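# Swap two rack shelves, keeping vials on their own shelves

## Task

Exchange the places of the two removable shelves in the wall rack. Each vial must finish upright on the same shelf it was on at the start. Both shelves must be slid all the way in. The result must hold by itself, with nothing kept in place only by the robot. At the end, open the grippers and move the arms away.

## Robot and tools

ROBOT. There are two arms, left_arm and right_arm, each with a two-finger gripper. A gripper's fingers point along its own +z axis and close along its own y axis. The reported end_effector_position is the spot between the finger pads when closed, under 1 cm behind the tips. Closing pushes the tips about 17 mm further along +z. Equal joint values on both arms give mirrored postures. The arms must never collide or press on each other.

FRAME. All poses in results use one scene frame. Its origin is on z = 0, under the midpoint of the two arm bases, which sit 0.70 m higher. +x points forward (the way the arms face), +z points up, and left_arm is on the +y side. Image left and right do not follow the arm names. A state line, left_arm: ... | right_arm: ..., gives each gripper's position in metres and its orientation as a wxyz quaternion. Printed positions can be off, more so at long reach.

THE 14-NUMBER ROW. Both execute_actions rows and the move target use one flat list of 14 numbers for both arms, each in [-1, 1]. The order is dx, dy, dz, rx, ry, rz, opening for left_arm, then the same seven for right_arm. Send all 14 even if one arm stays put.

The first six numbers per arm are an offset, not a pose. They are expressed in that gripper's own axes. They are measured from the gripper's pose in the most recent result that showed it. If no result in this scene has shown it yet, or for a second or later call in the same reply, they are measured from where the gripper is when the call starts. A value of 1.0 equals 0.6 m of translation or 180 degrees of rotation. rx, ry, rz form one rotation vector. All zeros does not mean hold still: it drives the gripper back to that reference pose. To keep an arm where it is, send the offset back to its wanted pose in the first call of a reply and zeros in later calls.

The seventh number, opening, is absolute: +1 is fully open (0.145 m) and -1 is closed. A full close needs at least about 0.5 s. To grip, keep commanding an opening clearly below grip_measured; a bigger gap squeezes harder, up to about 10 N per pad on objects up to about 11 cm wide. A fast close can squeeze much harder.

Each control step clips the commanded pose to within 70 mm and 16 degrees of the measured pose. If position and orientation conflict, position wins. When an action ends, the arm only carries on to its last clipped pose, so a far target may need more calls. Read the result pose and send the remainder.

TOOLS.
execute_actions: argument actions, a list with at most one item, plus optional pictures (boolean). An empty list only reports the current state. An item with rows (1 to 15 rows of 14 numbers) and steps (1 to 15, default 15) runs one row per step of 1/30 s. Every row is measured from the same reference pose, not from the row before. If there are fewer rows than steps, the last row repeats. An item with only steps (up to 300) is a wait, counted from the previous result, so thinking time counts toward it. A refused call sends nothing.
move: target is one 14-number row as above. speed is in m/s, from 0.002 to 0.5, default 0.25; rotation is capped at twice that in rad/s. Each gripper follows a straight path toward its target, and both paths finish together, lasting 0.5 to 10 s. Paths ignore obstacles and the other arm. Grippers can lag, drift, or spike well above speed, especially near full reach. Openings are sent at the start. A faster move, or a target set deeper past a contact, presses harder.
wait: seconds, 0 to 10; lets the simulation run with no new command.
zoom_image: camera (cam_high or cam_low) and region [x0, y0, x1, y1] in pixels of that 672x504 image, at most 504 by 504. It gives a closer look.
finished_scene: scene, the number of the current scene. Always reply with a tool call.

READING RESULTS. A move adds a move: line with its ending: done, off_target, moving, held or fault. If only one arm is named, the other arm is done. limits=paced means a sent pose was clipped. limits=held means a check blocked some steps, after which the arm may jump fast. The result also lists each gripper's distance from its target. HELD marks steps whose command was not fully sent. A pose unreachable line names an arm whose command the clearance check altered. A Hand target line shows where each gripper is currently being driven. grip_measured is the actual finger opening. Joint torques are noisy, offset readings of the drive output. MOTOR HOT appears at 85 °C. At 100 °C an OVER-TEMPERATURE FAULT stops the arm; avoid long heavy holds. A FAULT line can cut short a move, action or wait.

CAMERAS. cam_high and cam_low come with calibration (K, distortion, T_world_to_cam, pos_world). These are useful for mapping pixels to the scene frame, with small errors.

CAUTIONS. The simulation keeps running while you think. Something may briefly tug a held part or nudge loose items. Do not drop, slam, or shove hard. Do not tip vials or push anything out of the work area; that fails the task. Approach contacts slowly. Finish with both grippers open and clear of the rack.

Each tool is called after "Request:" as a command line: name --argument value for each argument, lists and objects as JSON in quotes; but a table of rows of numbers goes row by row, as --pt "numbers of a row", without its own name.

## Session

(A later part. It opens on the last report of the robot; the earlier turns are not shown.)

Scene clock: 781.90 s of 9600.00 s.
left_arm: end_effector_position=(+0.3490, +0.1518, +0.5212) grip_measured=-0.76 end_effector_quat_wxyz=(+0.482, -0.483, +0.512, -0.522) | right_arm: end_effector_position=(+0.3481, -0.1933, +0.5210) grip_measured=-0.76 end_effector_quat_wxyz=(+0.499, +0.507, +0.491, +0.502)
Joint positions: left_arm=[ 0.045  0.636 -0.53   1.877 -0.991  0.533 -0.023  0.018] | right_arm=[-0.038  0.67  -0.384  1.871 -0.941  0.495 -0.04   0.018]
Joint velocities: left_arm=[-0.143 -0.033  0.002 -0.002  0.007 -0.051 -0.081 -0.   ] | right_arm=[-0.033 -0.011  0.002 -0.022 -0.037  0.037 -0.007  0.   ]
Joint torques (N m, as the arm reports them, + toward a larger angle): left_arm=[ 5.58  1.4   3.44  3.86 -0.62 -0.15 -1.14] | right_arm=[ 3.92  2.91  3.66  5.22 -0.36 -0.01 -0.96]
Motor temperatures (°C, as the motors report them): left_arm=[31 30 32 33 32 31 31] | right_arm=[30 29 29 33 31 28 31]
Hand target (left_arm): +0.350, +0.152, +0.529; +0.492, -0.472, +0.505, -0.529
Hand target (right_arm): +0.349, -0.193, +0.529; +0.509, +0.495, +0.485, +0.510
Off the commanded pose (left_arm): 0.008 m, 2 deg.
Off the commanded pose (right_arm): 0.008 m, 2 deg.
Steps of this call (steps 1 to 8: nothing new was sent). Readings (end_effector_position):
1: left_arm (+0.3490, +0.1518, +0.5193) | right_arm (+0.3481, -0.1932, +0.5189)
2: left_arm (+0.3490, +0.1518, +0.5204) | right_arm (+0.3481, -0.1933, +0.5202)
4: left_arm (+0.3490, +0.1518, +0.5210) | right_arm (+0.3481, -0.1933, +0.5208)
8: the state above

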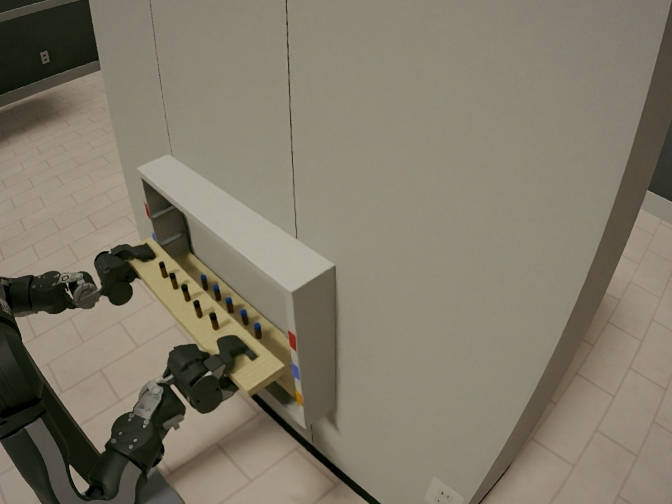

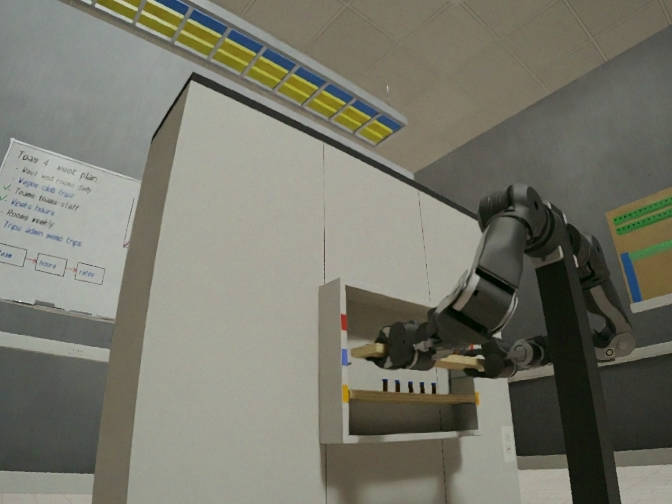

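Request:
execute_actions --actions '[{"rows": [[0,-0.013,0.0023,0.011,0.001,0.002,-1,0,0.013,0.0021,-0.0115,0.0015,-0.0025,-1],[0,-0.0127,0.0039,0.0107,0.001,0.002,-1,0,0.0127,0.0038,-0.0113,0.0015,-0.0025,-1],[-0.0002,-0.0123,0.0064,0.0104,0.001,0.002,-1,0,0.0124,0.0064,-0.011,0.0015,-0.0025,-1],[-0.0004,-0.012,0.0096,0.0101,0.001,0.002,-1,0,0.0121,0.0097,-0.0108,0.002,-0.0025,-1],[-0.0007,-0.0116,0.0134,0.0097,0.0015,0.002,-1,0,0.0118,0.0136,-0.0105,0.002,-0.0025,-1],[-0.001,-0.0112,0.0175,0.0094,0.0015,0.002,-1,0.0001,0.0114,0.0179,-0.0103,0.002,-0.0025,-1],[-0.0013,-0.0108,0.022,0.0091,0.0015,0.002,-1,0.0001,0.011,0.0225,-0.01,0.002,-0.0025,-1],[-0.0016,-0.0104,0.0265,0.0087,0.0015,0.002,-1,0.0002,0.0106,0.0272,-0.0098,0.002,-0.0025,-1],[-0.0019,-0.01,0.0309,0.0084,0.0015,0.002,-1,0.0002,0.0102,0.0318,-0.0095,0.0025,-0.0025,-1],[-0.0022,-0.0096,0.035,0.0081,0.002,0.002,-1,0.0003,0.0098,0.0361,-0.0092,0.0025,-0.0025,-1],[-0.0024,-0.0092,0.0388,0.0077,0.002,0.002,-1,0.0003,0.0095,0.04,-0.009,0.0025,-0.0025,-1],[-0.0026,-0.0088,0.042,0.0074,0.002,0.002,-1,0.0003,0.0091,0.0433,-0.0087,0.0025,-0.0025,-1],[-0.0028,-0.0085,0.0445,0.0071,0.002,0.002,-1,0.0004,0.0088,0.0459,-0.0084,0.0025,-0.0025,-1],[-0.0029,-0.0082,0.0461,0.0068,0.002,0.002,-1,0.0004,0.0085,0.0476,-0.0082,0.0025,-0.0025,-1],[-0.003,-0.008,0.0467,0.0065,0.002,0.002,-1,0.0004,0.0083,0.0482,-0.008,0.0025,-0.0025,-1]], "steps": 15}]' --pictures false

Request:
execute_actions --actions '[{"steps": 5}]'

Request:
zoom_image --camera "cam_high" --region '[120, 190, 320, 410]'

Scene clock: 814.23 s of 9600.00 s.
left_arm: end_effector_position=(+0.3760, +0.1517, +0.5229) grip_measured=-0.76 end_effector_quat_wxyz=(+0.482, -0.480, +0.512, -0.524) | right_arm: end_effector_position=(+0.3759, -0.1935, +0.5226) grip_measured=-0.76 end_effector_quat_wxyz=(+0.500, +0.503, +0.491, +0.506)
Joint positions: left_arm=[ 0.162  0.591 -0.543  1.762 -0.979  0.482 -0.006  0.018] | right_arm=[ 0.096  0.629 -0.414  1.75  -0.938  0.444 -0.023  0.018]
Joint velocities: left_arm=[ 0.187 -0.011 -0.007 -0.032  0.066 -0.037  0.051  0.   ] | right_arm=[-0.033 -0.011 -0.007 -0.042 -0.081 -0.051  0.007  0.   ]
Joint torques (N m, as the arm reports them, + toward a larger angle): left_arm=[ 6.46  1.5   2.45  3.14 -0.45 -0.09 -0.8 ] | right_arm=[ 4.82  2.85  2.69  4.3  -0.25  0.14 -0.66]
Motor temperatures (°C, as the motors report them): left_arm=[31 30 32 33 32 31 32] | right_arm=[30 29 29 33 31 28 31]
Hand target (left_arm): +0.377, +0.151, +0.527; +0.487, -0.474, +0.510, -0.527
Hand target (right_arm): +0.377, -0.193, +0.526; +0.505, +0.497, +0.489, +0.509
Off the commanded pose (left_arm): 0.004 m, 1 deg.
Off the commanded pose (right_arm): 0.004 m, 1 deg.
Steps of this call (steps 1 to 90: nothing new was sent; then 28.83 s passed at rest; steps 91 to 105: all 15 steps of this action). Readings (end_effector_position):
91: left_arm (+0.3490, +0.1518, +0.5213) | right_arm (+0.3481, -0.1932, +0.5210)
92: left_arm (+0.3493, +0.1519, +0.5213) | right_arm (+0.3485, -0.1934, +0.5210)
94: left_arm (+0.3525, +0.1518, +0.5222) | right_arm (+0.3520, -0.1937, +0.5227)
98: left_arm (+0.3634, +0.1520, +0.5248) | right_arm (+0.3629, -0.1935, +0.5247)
105: the state above

Scene clock: 814.40 s of 9600.00 s.
left_arm: end_effector_position=(+0.3759, +0.1516, +0.5223) grip_measured=-0.76 end_effector_quat_wxyz=(+0.481, -0.481, +0.512, -0.524) | right_arm: end_effector_position=(+0.3760, -0.1936, +0.5223) grip_measured=-0.76 end_effector_quat_wxyz=(+0.500, +0.503, +0.491, +0.506)
Joint positions: left_arm=[ 0.162  0.591 -0.543  1.762 -0.978  0.481 -0.004  0.018] | right_arm=[ 0.096  0.629 -0.414  1.75  -0.937  0.444 -0.022  0.018]
Joint velocities: left_arm=[-0.011  0.077 -0.017  0.012 -0.007 -0.081  0.022 -0.   ] | right_arm=[ 0.033  0.033 -0.002  0.007  0.037 -0.007 -0.007 -0.   ]
Joint torques (N m, as the arm reports them, + toward a larger angle): left_arm=[ 6.64  1.33  2.43  3.13 -0.46 -0.11 -0.77] | right_arm=[ 4.92  2.89  2.71  4.3  -0.25  0.11 -0.67]
Motor temperatures (°C, as the motors report them): left_arm=[31 30 32 33 32 31 32] | right_arm=[30 29 29 33 31 28 31]
Hand target (left_arm): +0.377, +0.151, +0.527; +0.487, -0.474, +0.510, -0.527
Hand target (right_arm): +0.377, -0.193, +0.526; +0.505, +0.497, +0.489, +0.509
Off the commanded pose (left_arm): 0.004 m, 1 deg.
Off the commanded pose (right_arm): 0.004 m, 1 deg.
Steps of this call (steps 1 to 5: nothing new was sent). Readings (end_effector_position):
1: left_arm (+0.3759, +0.1515, +0.5226) | right_arm (+0.3760, -0.1935, +0.5226)
2: left_arm (+0.3759, +0.1516, +0.5224) | right_arm (+0.3760, -0.1936, +0.5224)
4: left_arm (+0.3759, +0.1516, +0.5223) | right_arm (+0.3760, -0.1936, +0.5223)
5: the state above

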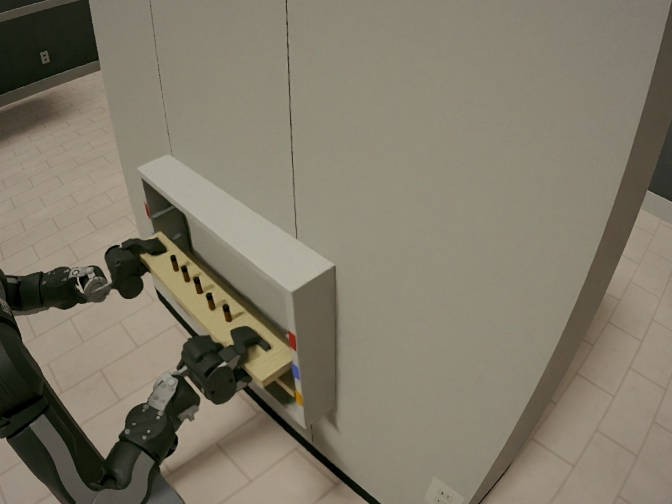

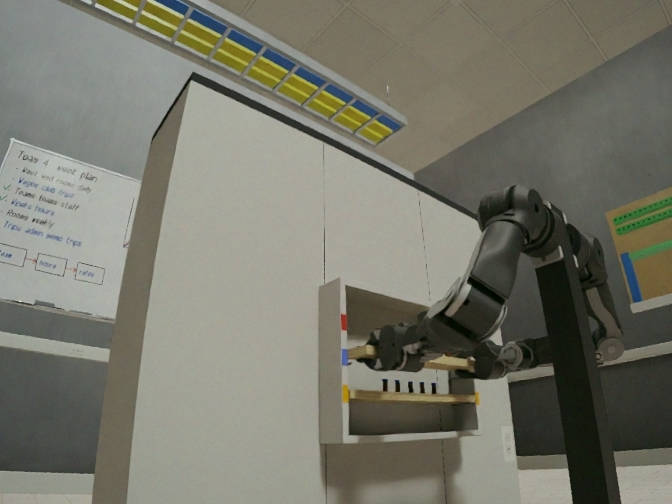

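Region (120, 190, 320, 410) of cam_high's 672x504 image, scaled by 2.291, with more detail than that image has; it fills the left 458 columns of this view, and the rest is white.

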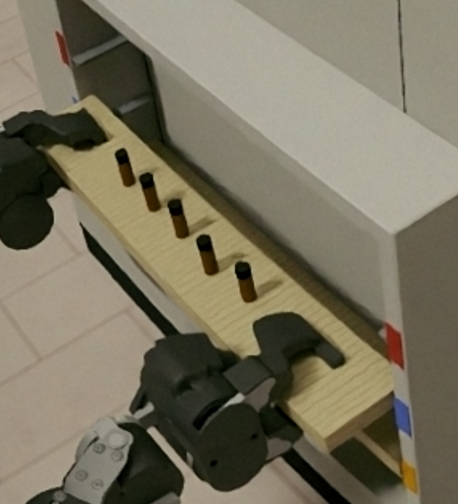

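Request:
execute_actions --actions '[{"rows": [[0.0003,-0.007,0.0032,0.0057,0.0005,0.0025,-1,0.0005,0.0065,0.0032,-0.0053,0.0006,-0.002,-1],[0,-0.007,0.0066,0.0057,0.0005,0.0025,-1,0.0005,0.0065,0.0066,-0.0053,0.0006,-0.002,-1],[-0.0003,-0.0068,0.0118,0.0057,0.0005,0.0025,-1,0.0005,0.0065,0.0118,-0.0053,0.0006,-0.002,-1],[-0.0008,-0.0066,0.0185,0.0057,0.0005,0.0025,-1,0.0006,0.0064,0.0185,-0.0053,0.0006,-0.002,-1],[-0.0013,-0.0064,0.0263,0.0057,0.0005,0.0025,-1,0.0007,0.0063,0.0263,-0.0053,0.0006,-0.002,-1],[-0.0019,-0.0062,0.0351,0.0057,0.0005,0.0025,-1,0.0008,0.0062,0.0351,-0.0053,0.0006,-0.002,-1],[-0.0025,-0.006,0.0443,0.0057,0.0005,0.0025,-1,0.0009,0.006,0.0443,-0.0053,0.0006,-0.002,-1],[-0.0031,-0.0058,0.0537,0.0057,0.0005,0.0025,-1,0.001,0.0058,0.0537,-0.0053,0.0006,-0.002,-1],[-0.0037,-0.0056,0.0629,0.006,0.0005,0.0025,-1,0.0011,0.0056,0.0629,-0.0056,0.0006,-0.002,-1],[-0.0043,-0.0054,0.0717,0.006,0.0005,0.0025,-1,0.0012,0.0054,0.0717,-0.006,0.0006,-0.002,-1],[-0.0048,-0.0052,0.0796,0.006,0.0005,0.0025,-1,0.0013,0.0052,0.0796,-0.006,0.0006,-0.002,-1],[-0.0053,-0.005,0.0862,0.006,0.0005,0.0025,-1,0.0014,0.005,0.0862,-0.006,0.0006,-0.002,-1],[-0.0056,-0.005,0.0914,0.006,0.0005,0.0025,-1,0.0015,0.005,0.0914,-0.006,0.0006,-0.002,-1],[-0.0058,-0.005,0.0948,0.006,0.0005,0.0025,-1,0.0015,0.005,0.0948,-0.006,0.0006,-0.002,-1],[-0.006,-0.005,0.096,0.006,0.0005,0.0025,-1,0.0015,0.005,0.096,-0.006,0.0006,-0.002,-1]], "steps": 15}]' --pictures false

Request:
execute_actions --actions '[{"steps": 5}]' --pictures false

Scene clock: 838.53 s of 9600.00 s.
left_arm: end_effector_position=(+0.4326, +0.1510, +0.5210) grip_measured=-0.76 end_effector_quat_wxyz=(+0.481, -0.483, +0.513, -0.522) | right_arm: end_effector_position=(+0.4325, -0.1934, +0.5202) grip_measured=-0.76 end_effector_quat_wxyz=(+0.497, +0.507, +0.492, +0.505)
Joint positions: left_arm=[ 0.393  0.477 -0.57   1.472 -0.966  0.376  0.001  0.018] | right_arm=[ 0.35   0.52  -0.467  1.46  -0.941  0.347 -0.006  0.018]
Joint velocities: left_arm=[-0.055 -0.099  0.002 -0.081 -0.066 -0.154 -0.007  0.   ] | right_arm=[ 0.077 -0.077  0.002 -0.085  0.007 -0.125  0.007  0.   ]
Joint torques (N m, as the arm reports them, + toward a larger angle): left_arm=[ 8.17  0.86  2.43  3.28 -0.41 -0.08 -1.06] | right_arm=[ 6.41  2.5   2.62  4.5  -0.24  0.1  -0.9 ]
Motor temperatures (°C, as the motors report them): left_arm=[31 30 32 33 32 31 31] | right_arm=[30 29 29 32 31 28 30]
Hand target (left_arm): +0.434, +0.150, +0.527; +0.488, -0.473, +0.510, -0.528
Hand target (right_arm): +0.433, -0.193, +0.526; +0.505, +0.497, +0.488, +0.510
Off the commanded pose (left_arm): 0.005 m, 1 deg.
Off the commanded pose (right_arm): 0.006 m, 2 deg.
Steps of this call (steps 1 to 90: nothing new was sent; then 20.63 s passed at rest; steps 91 to 105: all 15 steps of this action). Readings (end_effector_position):
91: left_arm (+0.3762, +0.1517, +0.5220) | right_arm (+0.3763, -0.1935, +0.5219)
92: left_arm (+0.3775, +0.1517, +0.5214) | right_arm (+0.3777, -0.1936, +0.5215)
94: left_arm (+0.3842, +0.1515, +0.5208) | right_arm (+0.3845, -0.1935, +0.5207)
98: left_arm (+0.4060, +0.1513, +0.5233) | right_arm (+0.4061, -0.1934, +0.5229)
105: the state above

Scene clock: 838.70 s of 9600.00 s.
left_arm: end_effector_position=(+0.4327, +0.1509, +0.5209) grip_measured=-0.76 end_effector_quat_wxyz=(+0.481, -0.483, +0.513, -0.522) | right_arm: end_effector_position=(+0.4326, -0.1934, +0.5201) grip_measured=-0.76 end_effector_quat_wxyz=(+0.497, +0.507, +0.492, +0.505)
Joint positions: left_arm=[ 0.393  0.477 -0.57   1.471 -0.966  0.375  0.001  0.018] | right_arm=[ 0.35   0.52  -0.467  1.459 -0.941  0.346 -0.006  0.018]
Joint velocities: left_arm=[ 0.011 -0.033 -0.012  0.012 -0.022 -0.007 -0.066 -0.   ] | right_arm=[-0.055 -0.077  0.012 -0.007  0.007 -0.022 -0.022 -0.   ]
Joint torques (N m, as the arm reports them, + toward a larger angle): left_arm=[ 8.28  1.    2.26  3.21 -0.39 -0.15 -1.05] | right_arm=[ 6.61  2.53  2.56  4.54 -0.24  0.05 -0.9 ]
Motor temperatures (°C, as the motors report them): left_arm=[31 30 32 33 32 31 31] | right_arm=[30 29 29 32 31 28 30]
Hand target (left_arm): +0.434, +0.150, +0.527; +0.488, -0.473, +0.510, -0.528
Hand target (right_arm): +0.433, -0.193, +0.526; +0.505, +0.497, +0.488, +0.510
Off the commanded pose (left_arm): 0.005 m, 1 deg.
Off the commanded pose (right_arm): 0.006 m, 2 deg.
Steps of this call (steps 1 to 5: nothing new was sent). Readings (end_effector_position):
1: left_arm (+0.4327, +0.1509, +0.5210) | right_arm (+0.4326, -0.1934, +0.5201)
2: left_arm (+0.4327, +0.1509, +0.5209) | right_arm (+0.4326, -0.1934, +0.5201)
4: left_arm (+0.4327, +0.1509, +0.5209) | right_arm (+0.4326, -0.1934, +0.5201)
5: the state above

Request:
execute_actions --actions '[{"rows": [[0.001,-0.009,0.0017,0.0083,0.002,0.0025,-1,0.0007,0.0095,0.0017,-0.0086,0.001,-0.003,-1],[0.001,-0.0082,0.002,0.0083,0.002,0.0025,-1,0.0007,0.0088,0.002,-0.0086,0.001,-0.003,-1],[0.001,-0.0073,0.0023,0.0083,0.002,0.0025,-1,0.0007,0.008,0.0023,-0.0086,0.001,-0.003,-1],[0.001,-0.0064,0.0026,0.0083,0.002,0.0025,-1,0.0007,0.0072,0.0026,-0.0086,0.001,-0.003,-1],[0.001,-0.0055,0.0029,0.0083,0.002,0.0025,-1,0.0007,0.0064,0.0029,-0.0086,0.001,-0.003,-1],[0.001,-0.0046,0.0032,0.0083,0.002,0.0025,-1,0.0007,0.0056,0.0032,-0.0086,0.001,-0.003,-1],[0.001,-0.0037,0.0035,0.0083,0.002,0.0025,-1,0.0007,0.0048,0.0035,-0.0086,0.001,-0.003,-1],[0.001,-0.0028,0.0038,0.0083,0.002,0.0025,-1,0.0007,0.004,0.0038,-0.0086,0.001,-0.003,-1],[0.001,-0.0019,0.0041,0.0083,0.002,0.0025,-1,0.0007,0.0031,0.0041,-0.0086,0.001,-0.003,-1],[0.001,-0.001,0.0044,0.0083,0.002,0.0025,-1,0.0007,0.0022,0.0044,-0.0086,0.001,-0.003,-1],[0.001,0,0.0047,0.008,0.002,0.0025,-1,0.0007,0.0013,0.0047,-0.0083,0.001,-0.003,-1],[0.001,0.001,0.005,0.0075,0.002,0.0025,-1,0.0007,0.0003,0.005,-0.008,0.001,-0.003,-1],[0.001,0.002,0.0053,0.007,0.002,0.0025,-1,0.0007,-0.0007,0.0053,-0.0075,0.001,-0.003,-1],[0.001,0.003,0.0056,0.0065,0.002,0.0025,-1,0.0007,-0.0017,0.0056,-0.007,0.001,-0.003,-1],[0.001,0.0043,0.006,0.006,0.002,0.0025,-1,0.0007,-0.003,0.006,-0.0065,0.001,-0.003,-1]], "steps": 15}]' --pictures false

Request:
execute_actions --actions '[{"steps": 5}]' --pictures false

Scene clock: 857.93 s of 9600.00 s.
left_arm: end_effector_position=(+0.4351, +0.1511, +0.5138) grip_measured=-0.76 end_effector_quat_wxyz=(+0.480, -0.483, +0.514, -0.522) | right_arm: end_effector_position=(+0.4349, -0.1934, +0.5137) grip_measured=-0.76 end_effector_quat_wxyz=(+0.497, +0.506, +0.493, +0.504)
Joint positions: left_arm=[ 0.394  0.461 -0.57   1.431 -0.967  0.357 -0.025  0.018] | right_arm=[ 0.354  0.504 -0.467  1.422 -0.949  0.33  -0.027  0.018]
Joint velocities: left_arm=[-0.033 -0.055 -0.022 -0.076 -0.051 -0.037 -0.066  0.   ] | right_arm=[-0.011 -0.099 -0.012 -0.076 -0.022 -0.125 -0.037  0.   ]
Joint torques (N m, as the arm reports them, + toward a larger angle): left_arm=[ 8.55  0.86  2.02  2.81 -0.47 -0.15 -0.83] | right_arm=[ 6.78  2.21  2.56  3.93 -0.18  0.1  -0.76]
Motor temperatures (°C, as the motors report them): left_arm=[31 30 31 33 32 31 32] | right_arm=[30 29 29 32 31 28 31]
Hand target (left_arm): +0.436, +0.150, +0.518; +0.486, -0.475, +0.512, -0.526
Hand target (right_arm): +0.436, -0.193, +0.518; +0.503, +0.499, +0.490, +0.508
Off the commanded pose (left_arm): 0.005 m, 1 deg.
Off the commanded pose (right_arm): 0.005 m, 1 deg.
Steps of this call (steps 1 to 90: nothing new was sent; then 15.73 s passed at rest; steps 91 to 105: all 15 steps of this action). Readings (end_effector_position):
91: left_arm (+0.4327, +0.1508, +0.5208) | right_arm (+0.4326, -0.1934, +0.5201)
92: left_arm (+0.4329, +0.1509, +0.5202) | right_arm (+0.4327, -0.1935, +0.5195)
94: left_arm (+0.4332, +0.1509, +0.5186) | right_arm (+0.4330, -0.1935, +0.5177)
98: left_arm (+0.4339, +0.1510, +0.5159) | right_arm (+0.4335, -0.1934, +0.5152)
105: the state above

Scene clock: 858.10 s of 9600.00 s.
left_arm: end_effector_position=(+0.4352, +0.1509, +0.5139) grip_measured=-0.76 end_effector_quat_wxyz=(+0.480, -0.483, +0.514, -0.522) | right_arm: end_effector_position=(+0.4351, -0.1933, +0.5138) grip_measured=-0.76 end_effector_quat_wxyz=(+0.497, +0.506, +0.493, +0.504)
Joint positions: left_arm=[ 0.395  0.461 -0.57   1.43  -0.967  0.357 -0.026  0.018] | right_arm=[ 0.355  0.503 -0.467  1.42  -0.949  0.329 -0.027  0.018]
Joint velocities: left_arm=[-0.011 -0.011 -0.002 -0.002 -0.066 -0.037 -0.007  0.   ] | right_arm=[-0.055 -0.011  0.007 -0.007  0.037  0.007 -0.037 -0.   ]
Joint torques (N m, as the arm reports them, + toward a larger angle): left_arm=[ 8.46  0.85  2.04  2.79 -0.44 -0.15 -0.93] | right_arm=[ 6.7   2.32  2.56  4.02 -0.19  0.05 -0.8 ]
Motor temperatures (°C, as the motors report them): left_arm=[31 30 31 33 32 31 32] | right_arm=[30 29 29 32 31 28 31]
Hand target (left_arm): +0.436, +0.150, +0.519; +0.486, -0.474, +0.512, -0.526
Hand target (right_arm): +0.436, -0.193, +0.518; +0.503, +0.499, +0.490, +0.508
Off the commanded pose (left_arm): 0.005 m, 1 deg.
Off the commanded pose (right_arm): 0.005 m, 1 deg.
Steps of this call (steps 1 to 5: nothing new was sent). Readings (end_effector_position):
1: left_arm (+0.4352, +0.1510, +0.5138) | right_arm (+0.4351, -0.1933, +0.5138)
2: left_arm (+0.4352, +0.1509, +0.5139) | right_arm (+0.4351, -0.1933, +0.5138)
4: left_arm (+0.4352, +0.1509, +0.5139) | right_arm (+0.4351, -0.1933, +0.5138)
5: the state above

Request:
execute_actions --actions '[{"rows": [[0.001,-0.007,0.002,0.006,0.001,0.002,-1,0.0005,0.007,0.002,-0.006,0,-0.002,-1],[0.001,-0.0066,0.0025,0.0057,0.001,0.002,-1,0.0005,0.0066,0.0025,-0.0057,0,-0.002,-1],[0.001,-0.0062,0.003,0.0054,0.001,0.002,-1,0.0005,0.0062,0.003,-0.0054,0,-0.002,-1],[0.001,-0.0058,0.0035,0.0051,0.001,0.002,-1,0.0005,0.0058,0.0035,-0.0051,0,-0.002,-1],[0.001,-0.0054,0.004,0.0048,0.001,0.002,-1,0.0005,0.0054,0.004,-0.0048,0,-0.002,-1],[0.001,-0.005,0.0045,0.0045,0.001,0.002,-1,0.0005,0.005,0.0045,-0.0045,0,-0.002,-1],[0.001,-0.0046,0.005,0.0042,0.001,0.002,-1,0.0005,0.0046,0.005,-0.0042,0,-0.002,-1],[0.0005,-0.0042,0.0055,0.004,0.001,0.002,-1,0.0005,0.0042,0.0055,-0.004,0,-0.002,-1],[0.0005,-0.004,0.006,0.004,0.001,0.002,-1,0.0005,0.004,0.006,-0.004,0,-0.002,-1],[0.0005,-0.004,0.0065,0.004,0.001,0.002,-1,0.0005,0.004,0.0065,-0.004,0,-0.002,-1],[0.0005,-0.004,0.007,0.004,0.001,0.002,-1,0.0005,0.004,0.007,-0.004,0,-0.002,-1],[0.0005,-0.004,0.0075,0.004,0.001,0.002,-1,0.0005,0.004,0.0075,-0.004,0,-0.002,-1],[0.0005,-0.004,0.008,0.004,0.001,0.002,-1,0.0005,0.004,0.008,-0.004,0,-0.002,-1]], "steps": 15}]'

Request:
zoom_image --camera "cam_high" --region '[230, 290, 330, 420]'

Scene clock: 881.00 s of 9600.00 s.
left_arm: end_effector_position=(+0.4390, +0.1511, +0.5137) grip_measured=-0.76 end_effector_quat_wxyz=(+0.480, -0.483, +0.513, -0.522) | right_arm: end_effector_position=(+0.4385, -0.1933, +0.5136) grip_measured=-0.76 end_effector_quat_wxyz=(+0.498, +0.506, +0.492, +0.504)
Joint positions: left_arm=[ 0.409  0.451 -0.57   1.407 -0.967  0.349 -0.03   0.018] | right_arm=[ 0.369  0.492 -0.467  1.399 -0.954  0.323 -0.03   0.018]
Joint velocities: left_arm=[-0.033 -0.011 -0.002 -0.017  0.022  0.081 -0.007 -0.   ] | right_arm=[-0.077 -0.033  0.007 -0.002 -0.007  0.051  0.007 -0.   ]
Joint torques (N m, as the arm reports them, + toward a larger angle): left_arm=[ 8.34  0.65  1.95  2.41 -0.34 -0.15 -0.76] | right_arm=[ 7.07  2.12  2.32  3.42 -0.14  0.05 -0.62]
Motor temperatures (°C, as the motors report them): left_arm=[31 30 31 33 32 31 31] | right_arm=[30 29 29 32 31 28 31]
Hand target (left_arm): +0.440, +0.150, +0.516; +0.484, -0.478, +0.513, -0.524
Hand target (right_arm): +0.440, -0.193, +0.516; +0.502, +0.501, +0.491, +0.505
Off the commanded pose (left_arm): 0.003 m, 1 deg.
Off the commanded pose (right_arm): 0.003 m, 1 deg.
Steps of this call (steps 1 to 90: nothing new was sent; then 19.40 s passed at rest; steps 91 to 105: all 15 steps of this action). Readings (end_effector_position):
91: left_arm (+0.4353, +0.1508, +0.5138) | right_arm (+0.4351, -0.1933, +0.5137)
92: left_arm (+0.4354, +0.1510, +0.5138) | right_arm (+0.4353, -0.1934, +0.5137)
94: left_arm (+0.4361, +0.1511, +0.5138) | right_arm (+0.4360, -0.1934, +0.5137)
98: left_arm (+0.4374, +0.1511, +0.5136) | right_arm (+0.4373, -0.1934, +0.5135)
105: the state above

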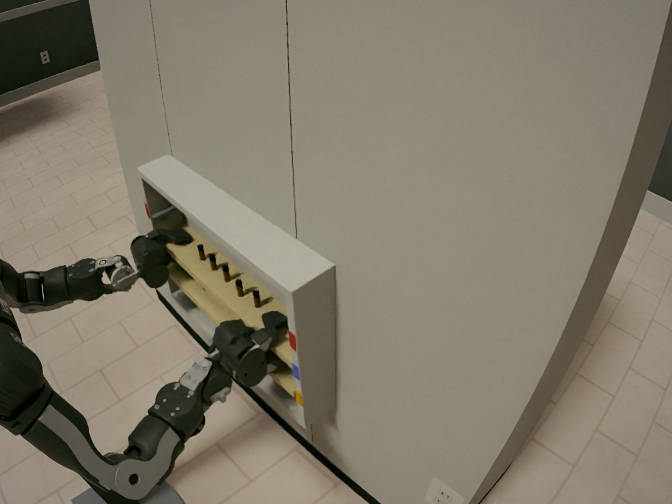

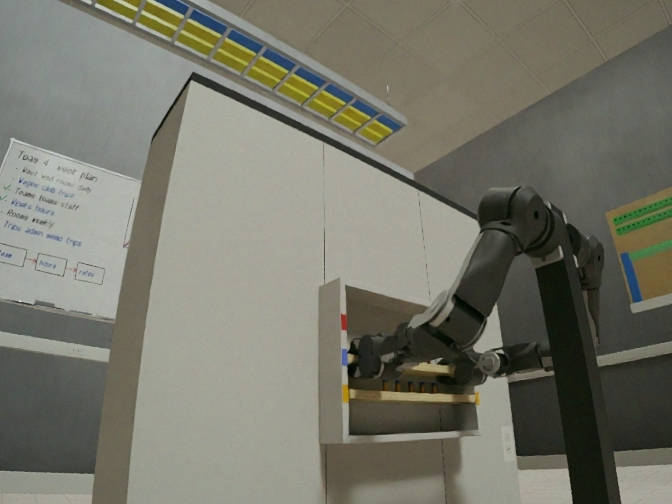

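Region (230, 290, 330, 420) of cam_high's 672x504 image, scaled by 3.877, with more detail than that image has; it fills the left 388 columns of this view, and the rest is white.

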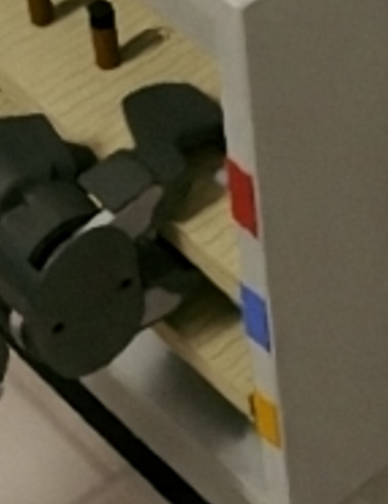

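Request:
execute_actions --actions '[{"rows": [[0.001,-0.004,0.002,0.004,0.001,0.002,-1,0.0005,0.004,0.0025,-0.004,0,-0.002,-1],[0.001,-0.004,0.0025,0.004,0.001,0.002,-1,0.0005,0.004,0.0029,-0.004,0,-0.002,-1],[0.001,-0.004,0.003,0.004,0.001,0.002,-1,0.0005,0.004,0.0033,-0.004,0,-0.002,-1],[0.001,-0.004,0.0035,0.004,0.001,0.002,-1,0.0005,0.004,0.0037,-0.004,0,-0.002,-1],[0.001,-0.004,0.004,0.004,0.001,0.002,-1,0.0005,0.004,0.0041,-0.004,0,-0.002,-1],[0.001,-0.004,0.0045,0.004,0.001,0.002,-1,0.0005,0.004,0.0045,-0.004,0,-0.002,-1],[0.001,-0.004,0.005,0.004,0.001,0.002,-1,0.0005,0.004,0.005,-0.004,0,-0.002,-1],[0.001,-0.004,0.0055,0.004,0.001,0.002,-1,0.0005,0.004,0.0055,-0.004,0,-0.002,-1]], "steps": 11}]' --pictures false

Scene clock: 893.50 s of 9600.00 s.
left_arm: end_effector_position=(+0.4395, +0.1512, +0.5134) grip_measured=-0.76 end_effector_quat_wxyz=(+0.484, -0.481, +0.511, -0.524) | right_arm: end_effector_position=(+0.4392, -0.1934, +0.5133) grip_measured=-0.76 end_effector_quat_wxyz=(+0.501, +0.504, +0.490, +0.505)
Joint positions: left_arm=[ 0.411  0.449 -0.574  1.396 -0.968  0.348 -0.048  0.018] | right_arm=[ 0.371  0.489 -0.47   1.389 -0.956  0.323 -0.044  0.018]
Joint velocities: left_arm=[-0.011 -0.077 -0.002 -0.002  0.022 -0.051 -0.037 -0.   ] | right_arm=[ 0.011  0.011 -0.012  0.002 -0.022  0.022 -0.037 -0.   ]
Joint torques (N m, as the arm reports them, + toward a larger angle): left_arm=[10.26  0.23  1.97  1.59 -0.24 -0.18 -0.36] | right_arm=[ 8.56  1.93  2.14  2.88 -0.07  0.04 -0.38]
Motor temperatures (°C, as the motors report them): left_arm=[31 30 31 33 32 31 31] | right_arm=[30 29 29 32 31 28 30]
Hand target (left_arm): +0.442, +0.150, +0.516; +0.484, -0.478, +0.512, -0.525
Hand target (right_arm): +0.442, -0.193, +0.516; +0.503, +0.502, +0.491, +0.505
Off the commanded pose (left_arm): 0.004 m, 0 deg.
Off the commanded pose (right_arm): 0.004 m, 0 deg.
Steps of this call (steps 1 to 90: nothing new was sent; then 9.13 s passed at rest; steps 91 to 101: all 11 steps of this action). Readings (end_effector_position):
91: left_arm (+0.4390, +0.1512, +0.5137) | right_arm (+0.4386, -0.1933, +0.5135)
92: left_arm (+0.4390, +0.1510, +0.5136) | right_arm (+0.4386, -0.1933, +0.5135)
94: left_arm (+0.4391, +0.1511, +0.5134) | right_arm (+0.4387, -0.1933, +0.5135)
98: left_arm (+0.4394, +0.1511, +0.5136) | right_arm (+0.4390, -0.1933, +0.5134)
101: the state above

Request:
execute_actions --actions '[{"rows": [[0,-0.003,0.003,0,0,0,-1,0,0.003,0.003,0,0,0,-1],[0,-0.002,0.002,-0.001,0,0,-0.9,0,0.002,0.002,0.001,0,0,-0.9],[0,-0.001,0.001,-0.002,0,0,-0.83,0,0.001,0.001,0.002,0,0,-0.83],[0,0,0,-0.003,0,0,-0.78,0,0,0,0.003,0,0,-0.78],[0,0,0,-0.003,0,0,-0.75,0,0,0,0.003,0,0,-0.75],[0,0,0,-0.003,0,0,-0.72,0,0,0,0.003,0,0,-0.72],[0,0,0,-0.003,0,0,-0.68,0,0,0,0.003,0,0,-0.68],[0,0,0,-0.003,0,0,-0.63,0,0,0,0.003,0,0,-0.63],[0,0,0,-0.003,0,0,-0.58,0,0,0,0.003,0,0,-0.58],[0,0,0,-0.003,0,0,-0.53,0,0,0,0.003,0,0,-0.53],[0,0,0,-0.003,0,0,-0.48,0,0,0,0.003,0,0,-0.48],[0,0,0,-0.003,0,0,-0.45,0,0,0,0.003,0,0,-0.45]], "steps": 14}]' --pictures false

Request:
move --target '[0.008,-0.002,-0.108,0,0,0,-0.45, 0,0.002,-0.108,0,0,0,-0.45]' --speed 0.1

Request:
move --target '[0,0.119,0,0.003,0,0,-0.45, 0,-0.119,0,-0.003,0,0,-0.45]' --speed 0.12

Scene clock: 915.33 s of 9600.00 s.
left_arm: end_effector_position=(+0.4392, +0.1509, +0.5125) grip_measured=-0.45 end_effector_quat_wxyz=(+0.481, -0.483, +0.512, -0.523) | right_arm: end_effector_position=(+0.4391, -0.1934, +0.5128) grip_measured=-0.45 end_effector_quat_wxyz=(+0.499, +0.506, +0.491, +0.503)
Joint positions: left_arm=[ 0.41   0.45  -0.574  1.4   -0.964  0.349 -0.037  0.042] | right_arm=[ 0.371  0.491 -0.47   1.392 -0.953  0.324 -0.035  0.042]
Joint velocities: left_arm=[ 0.033  0.055 -0.017 -0.007 -0.007 -0.051 -0.051  0.   ] | right_arm=[ 0.033  0.033 -0.002  0.007  0.022 -0.022  0.022 -0.   ]
Joint torques (N m, as the arm reports them, + toward a larger angle): left_arm=[ 7.46  1.08  2.25  3.7  -0.19  0.   -0.38] | right_arm=[ 5.9   2.64  2.42  5.05 -0.03  0.21 -0.3 ]
Motor temperatures (°C, as the motors report them): left_arm=[32 30 31 33 32 31 31] | right_arm=[30 29 29 32 31 28 30]
Hand target (left_arm): +0.439, +0.151, +0.513; +0.481, -0.483, +0.513, -0.522
Hand target (right_arm): +0.439, -0.193, +0.513; +0.499, +0.506, +0.493, +0.502
Off the commanded pose (left_arm): 0.001 m, 0 deg.
Off the commanded pose (right_arm): 0.001 m, 0 deg.
Steps of this call (steps 1 to 90: nothing new was sent; then 18.37 s passed at rest; steps 91 to 104: all 14 steps of this action). Readings (end_effector_position):
91: left_arm (+0.4395, +0.1512, +0.5134) | right_arm (+0.4392, -0.1934, +0.5133)
92: left_arm (+0.4394, +0.1511, +0.5136) | right_arm (+0.4392, -0.1933, +0.5135)
94: left_arm (+0.4393, +0.1511, +0.5135) | right_arm (+0.4390, -0.1933, +0.5135)
98: left_arm (+0.4392, +0.1509, +0.5127) | right_arm (+0.4391, -0.1934, +0.5129)
104: the state above

Scene clock: 916.47 s of 9600.00 s.
left_arm: end_effector_position=(+0.3734, +0.1505, +0.5087) grip_measured=-0.45 end_effector_quat_wxyz=(+0.476, -0.486, +0.517, -0.520) | right_arm: end_effector_position=(+0.3738, -0.1919, +0.5104) grip_measured=-0.45 end_effector_quat_wxyz=(+0.495, +0.508, +0.496, +0.501)
Joint positions: left_arm=[ 0.142  0.578 -0.551  1.733 -0.976  0.473 -0.031  0.042] | right_arm=[ 0.078  0.607 -0.414  1.726 -0.953  0.435 -0.032  0.042]
Joint velocities: left_arm=[ 0.055 -0.011  0.002 -0.012  0.022  0.022  0.037 -0.   ] | right_arm=[-0.011  0.055 -0.002  0.002 -0.037  0.051  0.037  0.   ]
Joint torques (N m, as the arm reports them, + toward a larger angle): left_arm=[ 5.49  1.3   3.07  3.87 -0.26  0.03 -0.66] | right_arm=[ 3.93  2.77  3.44  5.06 -0.1   0.23 -0.56]
Motor temperatures (°C, as the motors report them): left_arm=[32 30 31 33 32 31 31] | right_arm=[30 29 29 32 31 28 30]
Hand target (left_arm): +0.374, +0.152, +0.512; +0.480, -0.484, +0.512, -0.522
Hand target (right_arm): +0.374, -0.193, +0.514; +0.500, +0.506, +0.492, +0.502
Off the commanded pose (left_arm): 0.005 m, 1 deg.
Off the commanded pose (right_arm): 0.004 m, 1 deg.
move: off_target (left_arm, right_arm)

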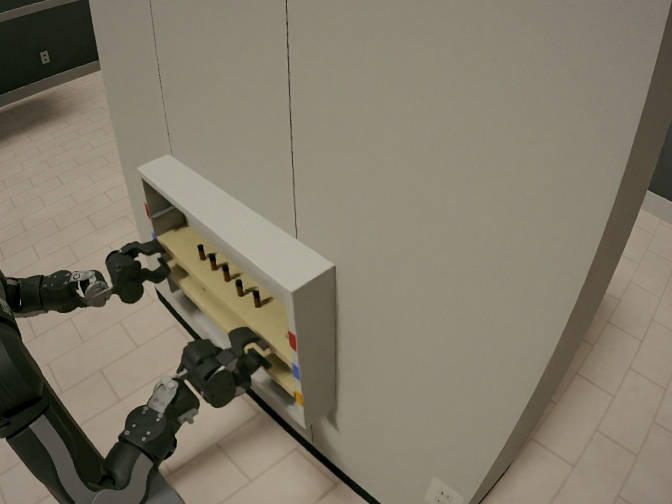

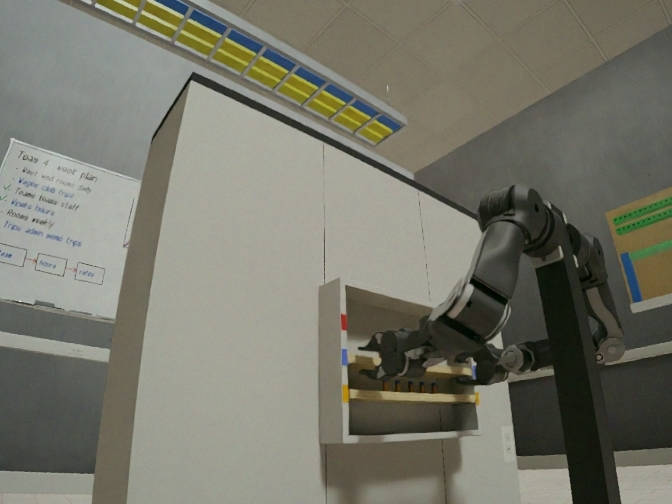

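Scene clock: 917.40 s of 9600.00 s.
left_arm: end_effector_position=(+0.3737, +0.1518, +0.4354) grip_measured=-0.45 end_effector_quat_wxyz=(+0.479, -0.487, +0.515, -0.518) | right_arm: end_effector_position=(+0.3734, -0.1936, +0.4368) grip_measured=-0.45 end_effector_quat_wxyz=(+0.497, +0.511, +0.493, +0.499)
Joint positions: left_arm=[ 0.116  0.44  -0.567  1.382 -0.995  0.341 -0.318  0.042] | right_arm=[ 0.067  0.463 -0.438  1.381 -0.983  0.302 -0.313  0.042]
Joint velocities: left_arm=[ 0.011 -0.077 -0.007 -0.017 -0.007  0.022 -0.051  0.   ] | right_arm=[ 0.121  0.055  0.002  0.017 -0.081  0.037 -0.066  0.   ]
Joint torques (N m, as the arm reports them, + toward a larger angle): left_arm=[ 5.46  0.76  1.87  3.46 -0.19 -0.13 -0.74] | right_arm=[ 3.85  2.24  1.97  4.71 -0.02  0.04 -0.6 ]
Motor temperatures (°C, as the motors report them): left_arm=[32 30 31 33 32 31 31] | right_arm=[30 29 29 32 31 28 30]
Hand target (left_arm): +0.374, +0.151, +0.438; +0.480, -0.483, +0.514, -0.521
Hand target (right_arm): +0.374, -0.193, +0.439; +0.498, +0.508, +0.491, +0.502
Off the commanded pose (left_arm): 0.003 m, 1 deg.
Off the commanded pose (right_arm): 0.004 m, 1 deg.
move: off_target (right_arm)

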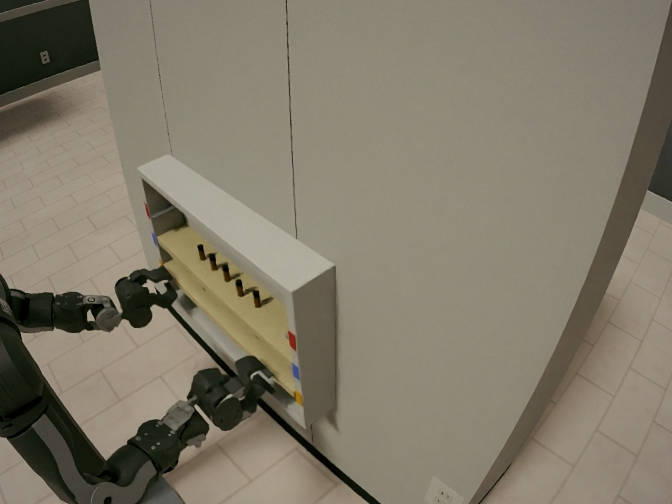

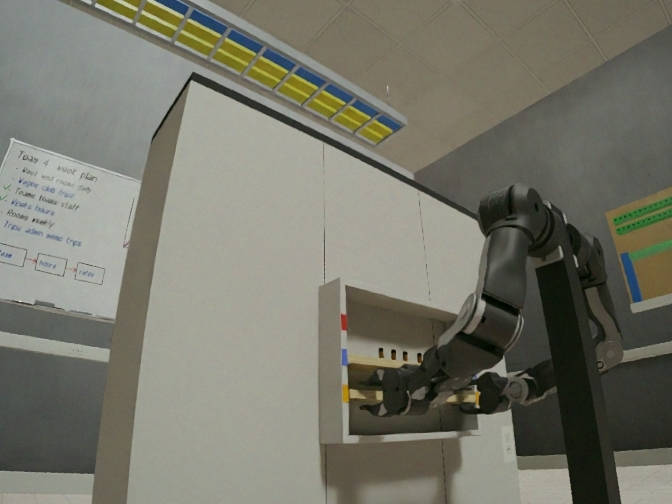

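Request:
move --target '[-0.0045,-0.006,0.098,0.0035,0.003,0,-0.45, 0.0036,0.004,0.0985,-0.0045,0.004,0,-0.45]' --speed 0.08

Scene clock: 936.57 s of 9600.00 s.
left_arm: end_effector_position=(+0.4329, +0.1508, +0.4392) grip_measured=-0.45 end_effector_quat_wxyz=(+0.479, -0.484, +0.514, -0.521) | right_arm: end_effector_position=(+0.4329, -0.1927, +0.4395) grip_measured=-0.45 end_effector_quat_wxyz=(+0.497, +0.506, +0.491, +0.506)
Joint positions: left_arm=[ 0.365  0.334 -0.577  1.077 -0.991  0.231 -0.321  0.042] | right_arm=[ 0.338  0.367 -0.47   1.064 -0.988  0.196 -0.324  0.042]
Joint velocities: left_arm=[ 0.099 -0.033 -0.007 -0.017  0.037 -0.037 -0.051 -0.   ] | right_arm=[ 0.055  0.011  0.012 -0.022  0.022 -0.037 -0.022 -0.   ]
Joint torques (N m, as the arm reports them, + toward a larger angle): left_arm=[ 6.7   0.25  1.42  2.8  -0.12 -0.16 -0.72] | right_arm=[ 4.99  1.76  1.43  3.89  0.02  0.06 -0.59]
Motor temperatures (°C, as the motors report them): left_arm=[31 30 31 33 32 31 31] | right_arm=[30 29 28 32 31 28 30]
Hand target (left_arm): +0.433, +0.150, +0.439; +0.479, -0.481, +0.515, -0.523
Hand target (right_arm): +0.432, -0.191, +0.439; +0.497, +0.504, +0.492, +0.507
Off the commanded pose (left_arm): 0.001 m, 0 deg.
Off the commanded pose (right_arm): 0.001 m, 0 deg.
After step 90, 15.17 s passed at rest.
move: done

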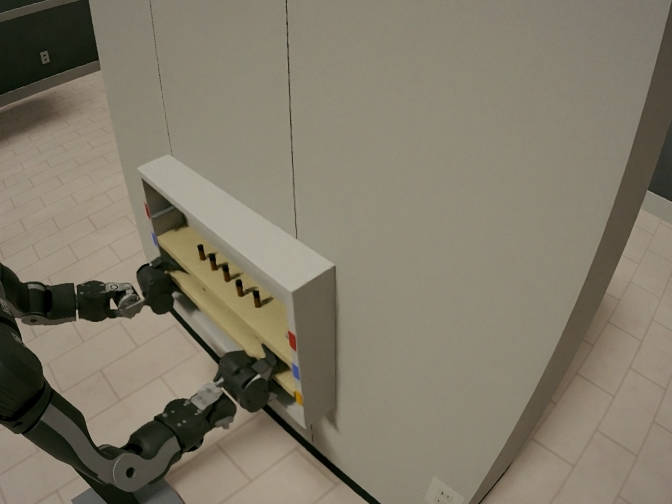

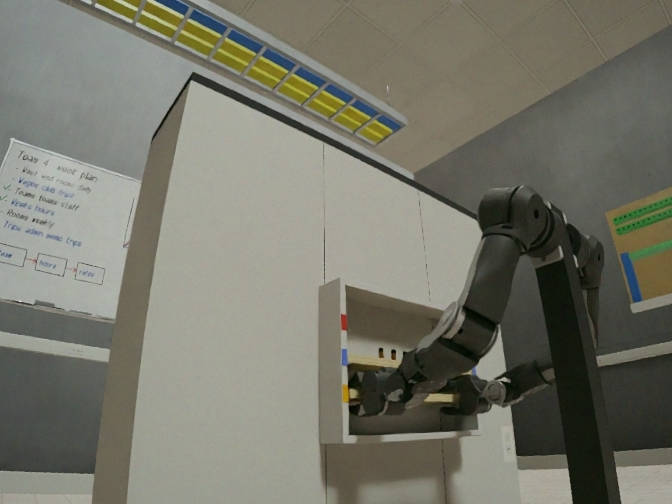

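Request:
execute_actions --actions '[{"rows": [[0,0.001,0,0.001,0,0,-0.5,0,-0.001,0,0,0,0,-0.5],[0,0.0015,0,0.001,0,0,-0.55,0,-0.002,0,0,0,0,-0.55],[0,0.0015,0,0.001,0,0,-0.6,0,-0.002,0,0,0,0,-0.6],[0,0.0015,0,0.001,0,0,-0.64,0,-0.002,0,0,0,0,-0.64],[0,0.0015,0,0.001,0,0,-0.67,0,-0.002,0,0,0,0,-0.67],[0,0.0015,0,0.001,0,0,-0.69,0,-0.002,0,0,0,0,-0.69],[0,0.0015,0,0.001,0,0,-0.71,0,-0.002,0,0,0,0,-0.71],[0,0.0015,0,0.001,0,0,-0.725,0,-0.002,0,0,0,0,-0.725],[0,0.0015,0,0.001,0,0,-0.74,0,-0.002,0,0,0,0,-0.74],[0,0.0015,0,0.001,0,0,-0.755,0,-0.002,0,0,0,0,-0.755],[0,0.0015,0,0.001,0,0,-0.77,0,-0.002,0,0,0,0,-0.77],[0,0.0015,0,0.001,0,0,-0.79,0,-0.002,0,0,0,0,-0.79],[0,0.0015,0,0.001,0,0,-0.82,0,-0.002,0,0,0,0,-0.82],[0,0.0015,0,0.001,0,0,-0.86,0,-0.002,0,0,0,0,-0.86],[0,0.0015,0,0.001,0,0,-0.9,0,-0.002,0,0,0,0,-0.9]], "steps": 15}]' --pictures false

Request:
execute_actions --actions '[{"rows": [[0,-0.0015,0,0.001,0,0,-0.95,0,0.0015,0,-0.001,0,0,-0.95],[0,-0.003,0,0.002,0,0,-1,0,0.003,0,-0.002,0,0,-1],[0,-0.0045,0,0.003,0,0,-1,0,0.0045,0,-0.003,0,0,-1],[0,-0.006,0,0.004,0,0,-1,0,0.006,0,-0.004,0,0,-1],[0,-0.0075,0,0.005,0,0,-1,0,0.0075,0,-0.005,0,0,-1],[0,-0.009,0,0.006,0,0,-1,0,0.009,0,-0.006,0,0,-1],[0,-0.0105,0,0.007,0,0.0005,-1,0,0.0105,0,-0.007,0,0,-1],[0,-0.012,0,0.008,0,0.0005,-1,0,0.012,0,-0.008,0,0,-1],[0,-0.0135,0,0.009,0,0.0005,-1,0,0.0135,0,-0.009,0,0,-1],[0,-0.015,0,0.01,0,0.001,-1,0,0.015,0,-0.01,0,0,-1],[0,-0.0165,0,0.011,0,0.001,-1,0,0.0165,0,-0.011,0,0,-1],[0,-0.018,0,0.012,0,0.001,-1,0,0.018,0,-0.012,0,0,-1],[0,-0.0195,0,0.0125,0,0.001,-1,0,0.0195,0,-0.0125,0,0,-1],[0,-0.021,0,0.013,0,0.001,-1,0,0.021,0,-0.013,0,0,-1],[0,-0.022,0,0.013,0,0.001,-1,0,0.022,0,-0.013,0,0,-1]], "steps": 15}]' --pictures false

Request:
execute_actions --actions '[{"steps": 6}]' --pictures false

Scene clock: 964.00 s of 9600.00 s.
left_arm: end_effector_position=(+0.4330, +0.1515, +0.4386) grip_measured=-0.76 end_effector_quat_wxyz=(+0.481, -0.484, +0.513, -0.521) | right_arm: end_effector_position=(+0.4328, -0.1931, +0.4381) grip_measured=-0.76 end_effector_quat_wxyz=(+0.497, +0.508, +0.491, +0.504)
Joint positions: left_arm=[ 0.366  0.332 -0.577  1.069 -0.99   0.23  -0.33   0.018] | right_arm=[ 0.338  0.365 -0.47   1.059 -0.988  0.196 -0.325  0.018]
Joint velocities: left_arm=[-0.099 -0.055 -0.002  0.002 -0.11  -0.037 -0.037  0.   ] | right_arm=[-0.055 -0.011 -0.022 -0.007 -0.081 -0.022 -0.007  0.   ]
Joint torques (N m, as the arm reports them, + toward a larger angle): left_arm=[ 6.9   0.3   1.61  2.85 -0.06 -0.12 -0.54] | right_arm=[ 5.54  1.77  1.81  3.97  0.05  0.08 -0.56]
Motor temperatures (°C, as the motors report them): left_arm=[31 30 31 33 32 31 31] | right_arm=[30 29 28 32 31 28 30]
Hand target (left_arm): +0.433, +0.151, +0.438; +0.480, -0.483, +0.513, -0.522
Hand target (right_arm): +0.433, -0.193, +0.438; +0.497, +0.506, +0.491, +0.506
Off the commanded pose (left_arm): 0.001 m, 0 deg.
Off the commanded pose (right_arm): 0.001 m, 0 deg.
Steps of this call (steps 1 to 90: nothing new was sent; then 23.93 s passed at rest; steps 91 to 105: all 15 steps of this action). Readings (end_effector_position):
91: left_arm (+0.4329, +0.1509, +0.4387) | right_arm (+0.4329, -0.1926, +0.4395)
92: left_arm (+0.4328, +0.1513, +0.4376) | right_arm (+0.4329, -0.1928, +0.4391)
94: left_arm (+0.4328, +0.1515, +0.4372) | right_arm (+0.4328, -0.1932, +0.4381)
98: left_arm (+0.4328, +0.1515, +0.4375) | right_arm (+0.4328, -0.1932, +0.4381)
105: the state above

Scene clock: 964.50 s of 9600.00 s.
left_arm: end_effector_position=(+0.4317, +0.1515, +0.4448) grip_measured=-0.76 end_effector_quat_wxyz=(+0.485, -0.479, +0.509, -0.526) | right_arm: end_effector_position=(+0.4317, -0.1930, +0.4440) grip_measured=-0.76 end_effector_quat_wxyz=(+0.500, +0.504, +0.488, +0.508)
Joint positions: left_arm=[ 0.359  0.342 -0.577  1.099 -0.989  0.24  -0.33   0.018] | right_arm=[ 0.331  0.375 -0.47   1.087 -0.985  0.204 -0.325  0.018]
Joint velocities: left_arm=[ 0.033  0.033 -0.007  0.095  0.037  0.037 -0.081 -0.   ] | right_arm=[ 0.011  0.033 -0.017  0.105  0.007  0.022  0.022  0.   ]
Joint torques (N m, as the arm reports them, + toward a larger angle): left_arm=[ 7.4   0.93  2.57  4.94 -0.24 -0.05 -0.91] | right_arm=[ 5.8   2.31  2.88  6.58 -0.03  0.18 -0.73]
Motor temperatures (°C, as the motors report them): left_arm=[31 30 31 33 32 31 31] | right_arm=[30 29 28 32 31 28 30]
Hand target (left_arm): +0.433, +0.151, +0.452; +0.491, -0.473, +0.503, -0.531
Hand target (right_arm): +0.433, -0.193, +0.451; +0.507, +0.497, +0.481, +0.514
Off the commanded pose (left_arm): 0.007 m, 1 deg.
Off the commanded pose (right_arm): 0.007 m, 1 deg.
Steps of this call (steps 1 to 15: all 15 steps of this action). Readings (end_effector_position):
1: left_arm (+0.4330, +0.1515, +0.4386) | right_arm (+0.4328, -0.1931, +0.4381)
2: left_arm (+0.4330, +0.1514, +0.4387) | right_arm (+0.4328, -0.1931, +0.4381)
4: left_arm (+0.4328, +0.1513, +0.4390) | right_arm (+0.4326, -0.1931, +0.4383)
8: left_arm (+0.4319, +0.1516, +0.4393) | right_arm (+0.4318, -0.1930, +0.4385)
15: the state above

Scene clock: 964.70 s of 9600.00 s.
left_arm: end_effector_position=(+0.4317, +0.1516, +0.4454) grip_measured=-0.76 end_effector_quat_wxyz=(+0.485, -0.479, +0.508, -0.526) | right_arm: end_effector_position=(+0.4317, -0.1930, +0.4447) grip_measured=-0.76 end_effector_quat_wxyz=(+0.500, +0.503, +0.487, +0.509)
Joint positions: left_arm=[ 0.359  0.343 -0.577  1.101 -0.989  0.241 -0.33   0.018] | right_arm=[ 0.331  0.376 -0.47   1.089 -0.985  0.205 -0.325  0.018]
Joint velocities: left_arm=[ 0.055  0.011 -0.002 -0.007 -0.051 -0.037 -0.037  0.   ] | right_arm=[-0.077 -0.011  0.012 -0.007  0.007 -0.007 -0.037 -0.   ]
Joint torques (N m, as the arm reports them, + toward a larger angle): left_arm=[ 7.48  0.65  2.49  4.8  -0.23 -0.01 -0.89] | right_arm=[ 5.87  2.26  2.82  6.27 -0.05  0.19 -0.73]
Motor temperatures (°C, as the motors report them): left_arm=[31 30 31 33 32 31 31] | right_arm=[30 29 28 32 31 28 30]
Hand target (left_arm): +0.433, +0.151, +0.452; +0.491, -0.473, +0.503, -0.531
Hand target (right_arm): +0.433, -0.193, +0.451; +0.507, +0.497, +0.481, +0.514
Off the commanded pose (left_arm): 0.007 m, 1 deg.
Off the commanded pose (right_arm): 0.007 m, 1 deg.
Steps of this call (steps 1 to 6: nothing new was sent). Readings (end_effector_position):
1: left_arm (+0.4318, +0.1515, +0.4455) | right_arm (+0.4318, -0.1930, +0.4448)
2: left_arm (+0.4318, +0.1516, +0.4455) | right_arm (+0.4318, -0.1930, +0.4449)
4: left_arm (+0.4317, +0.1516, +0.4454) | right_arm (+0.4317, -0.1930, +0.4447)
6: the state above


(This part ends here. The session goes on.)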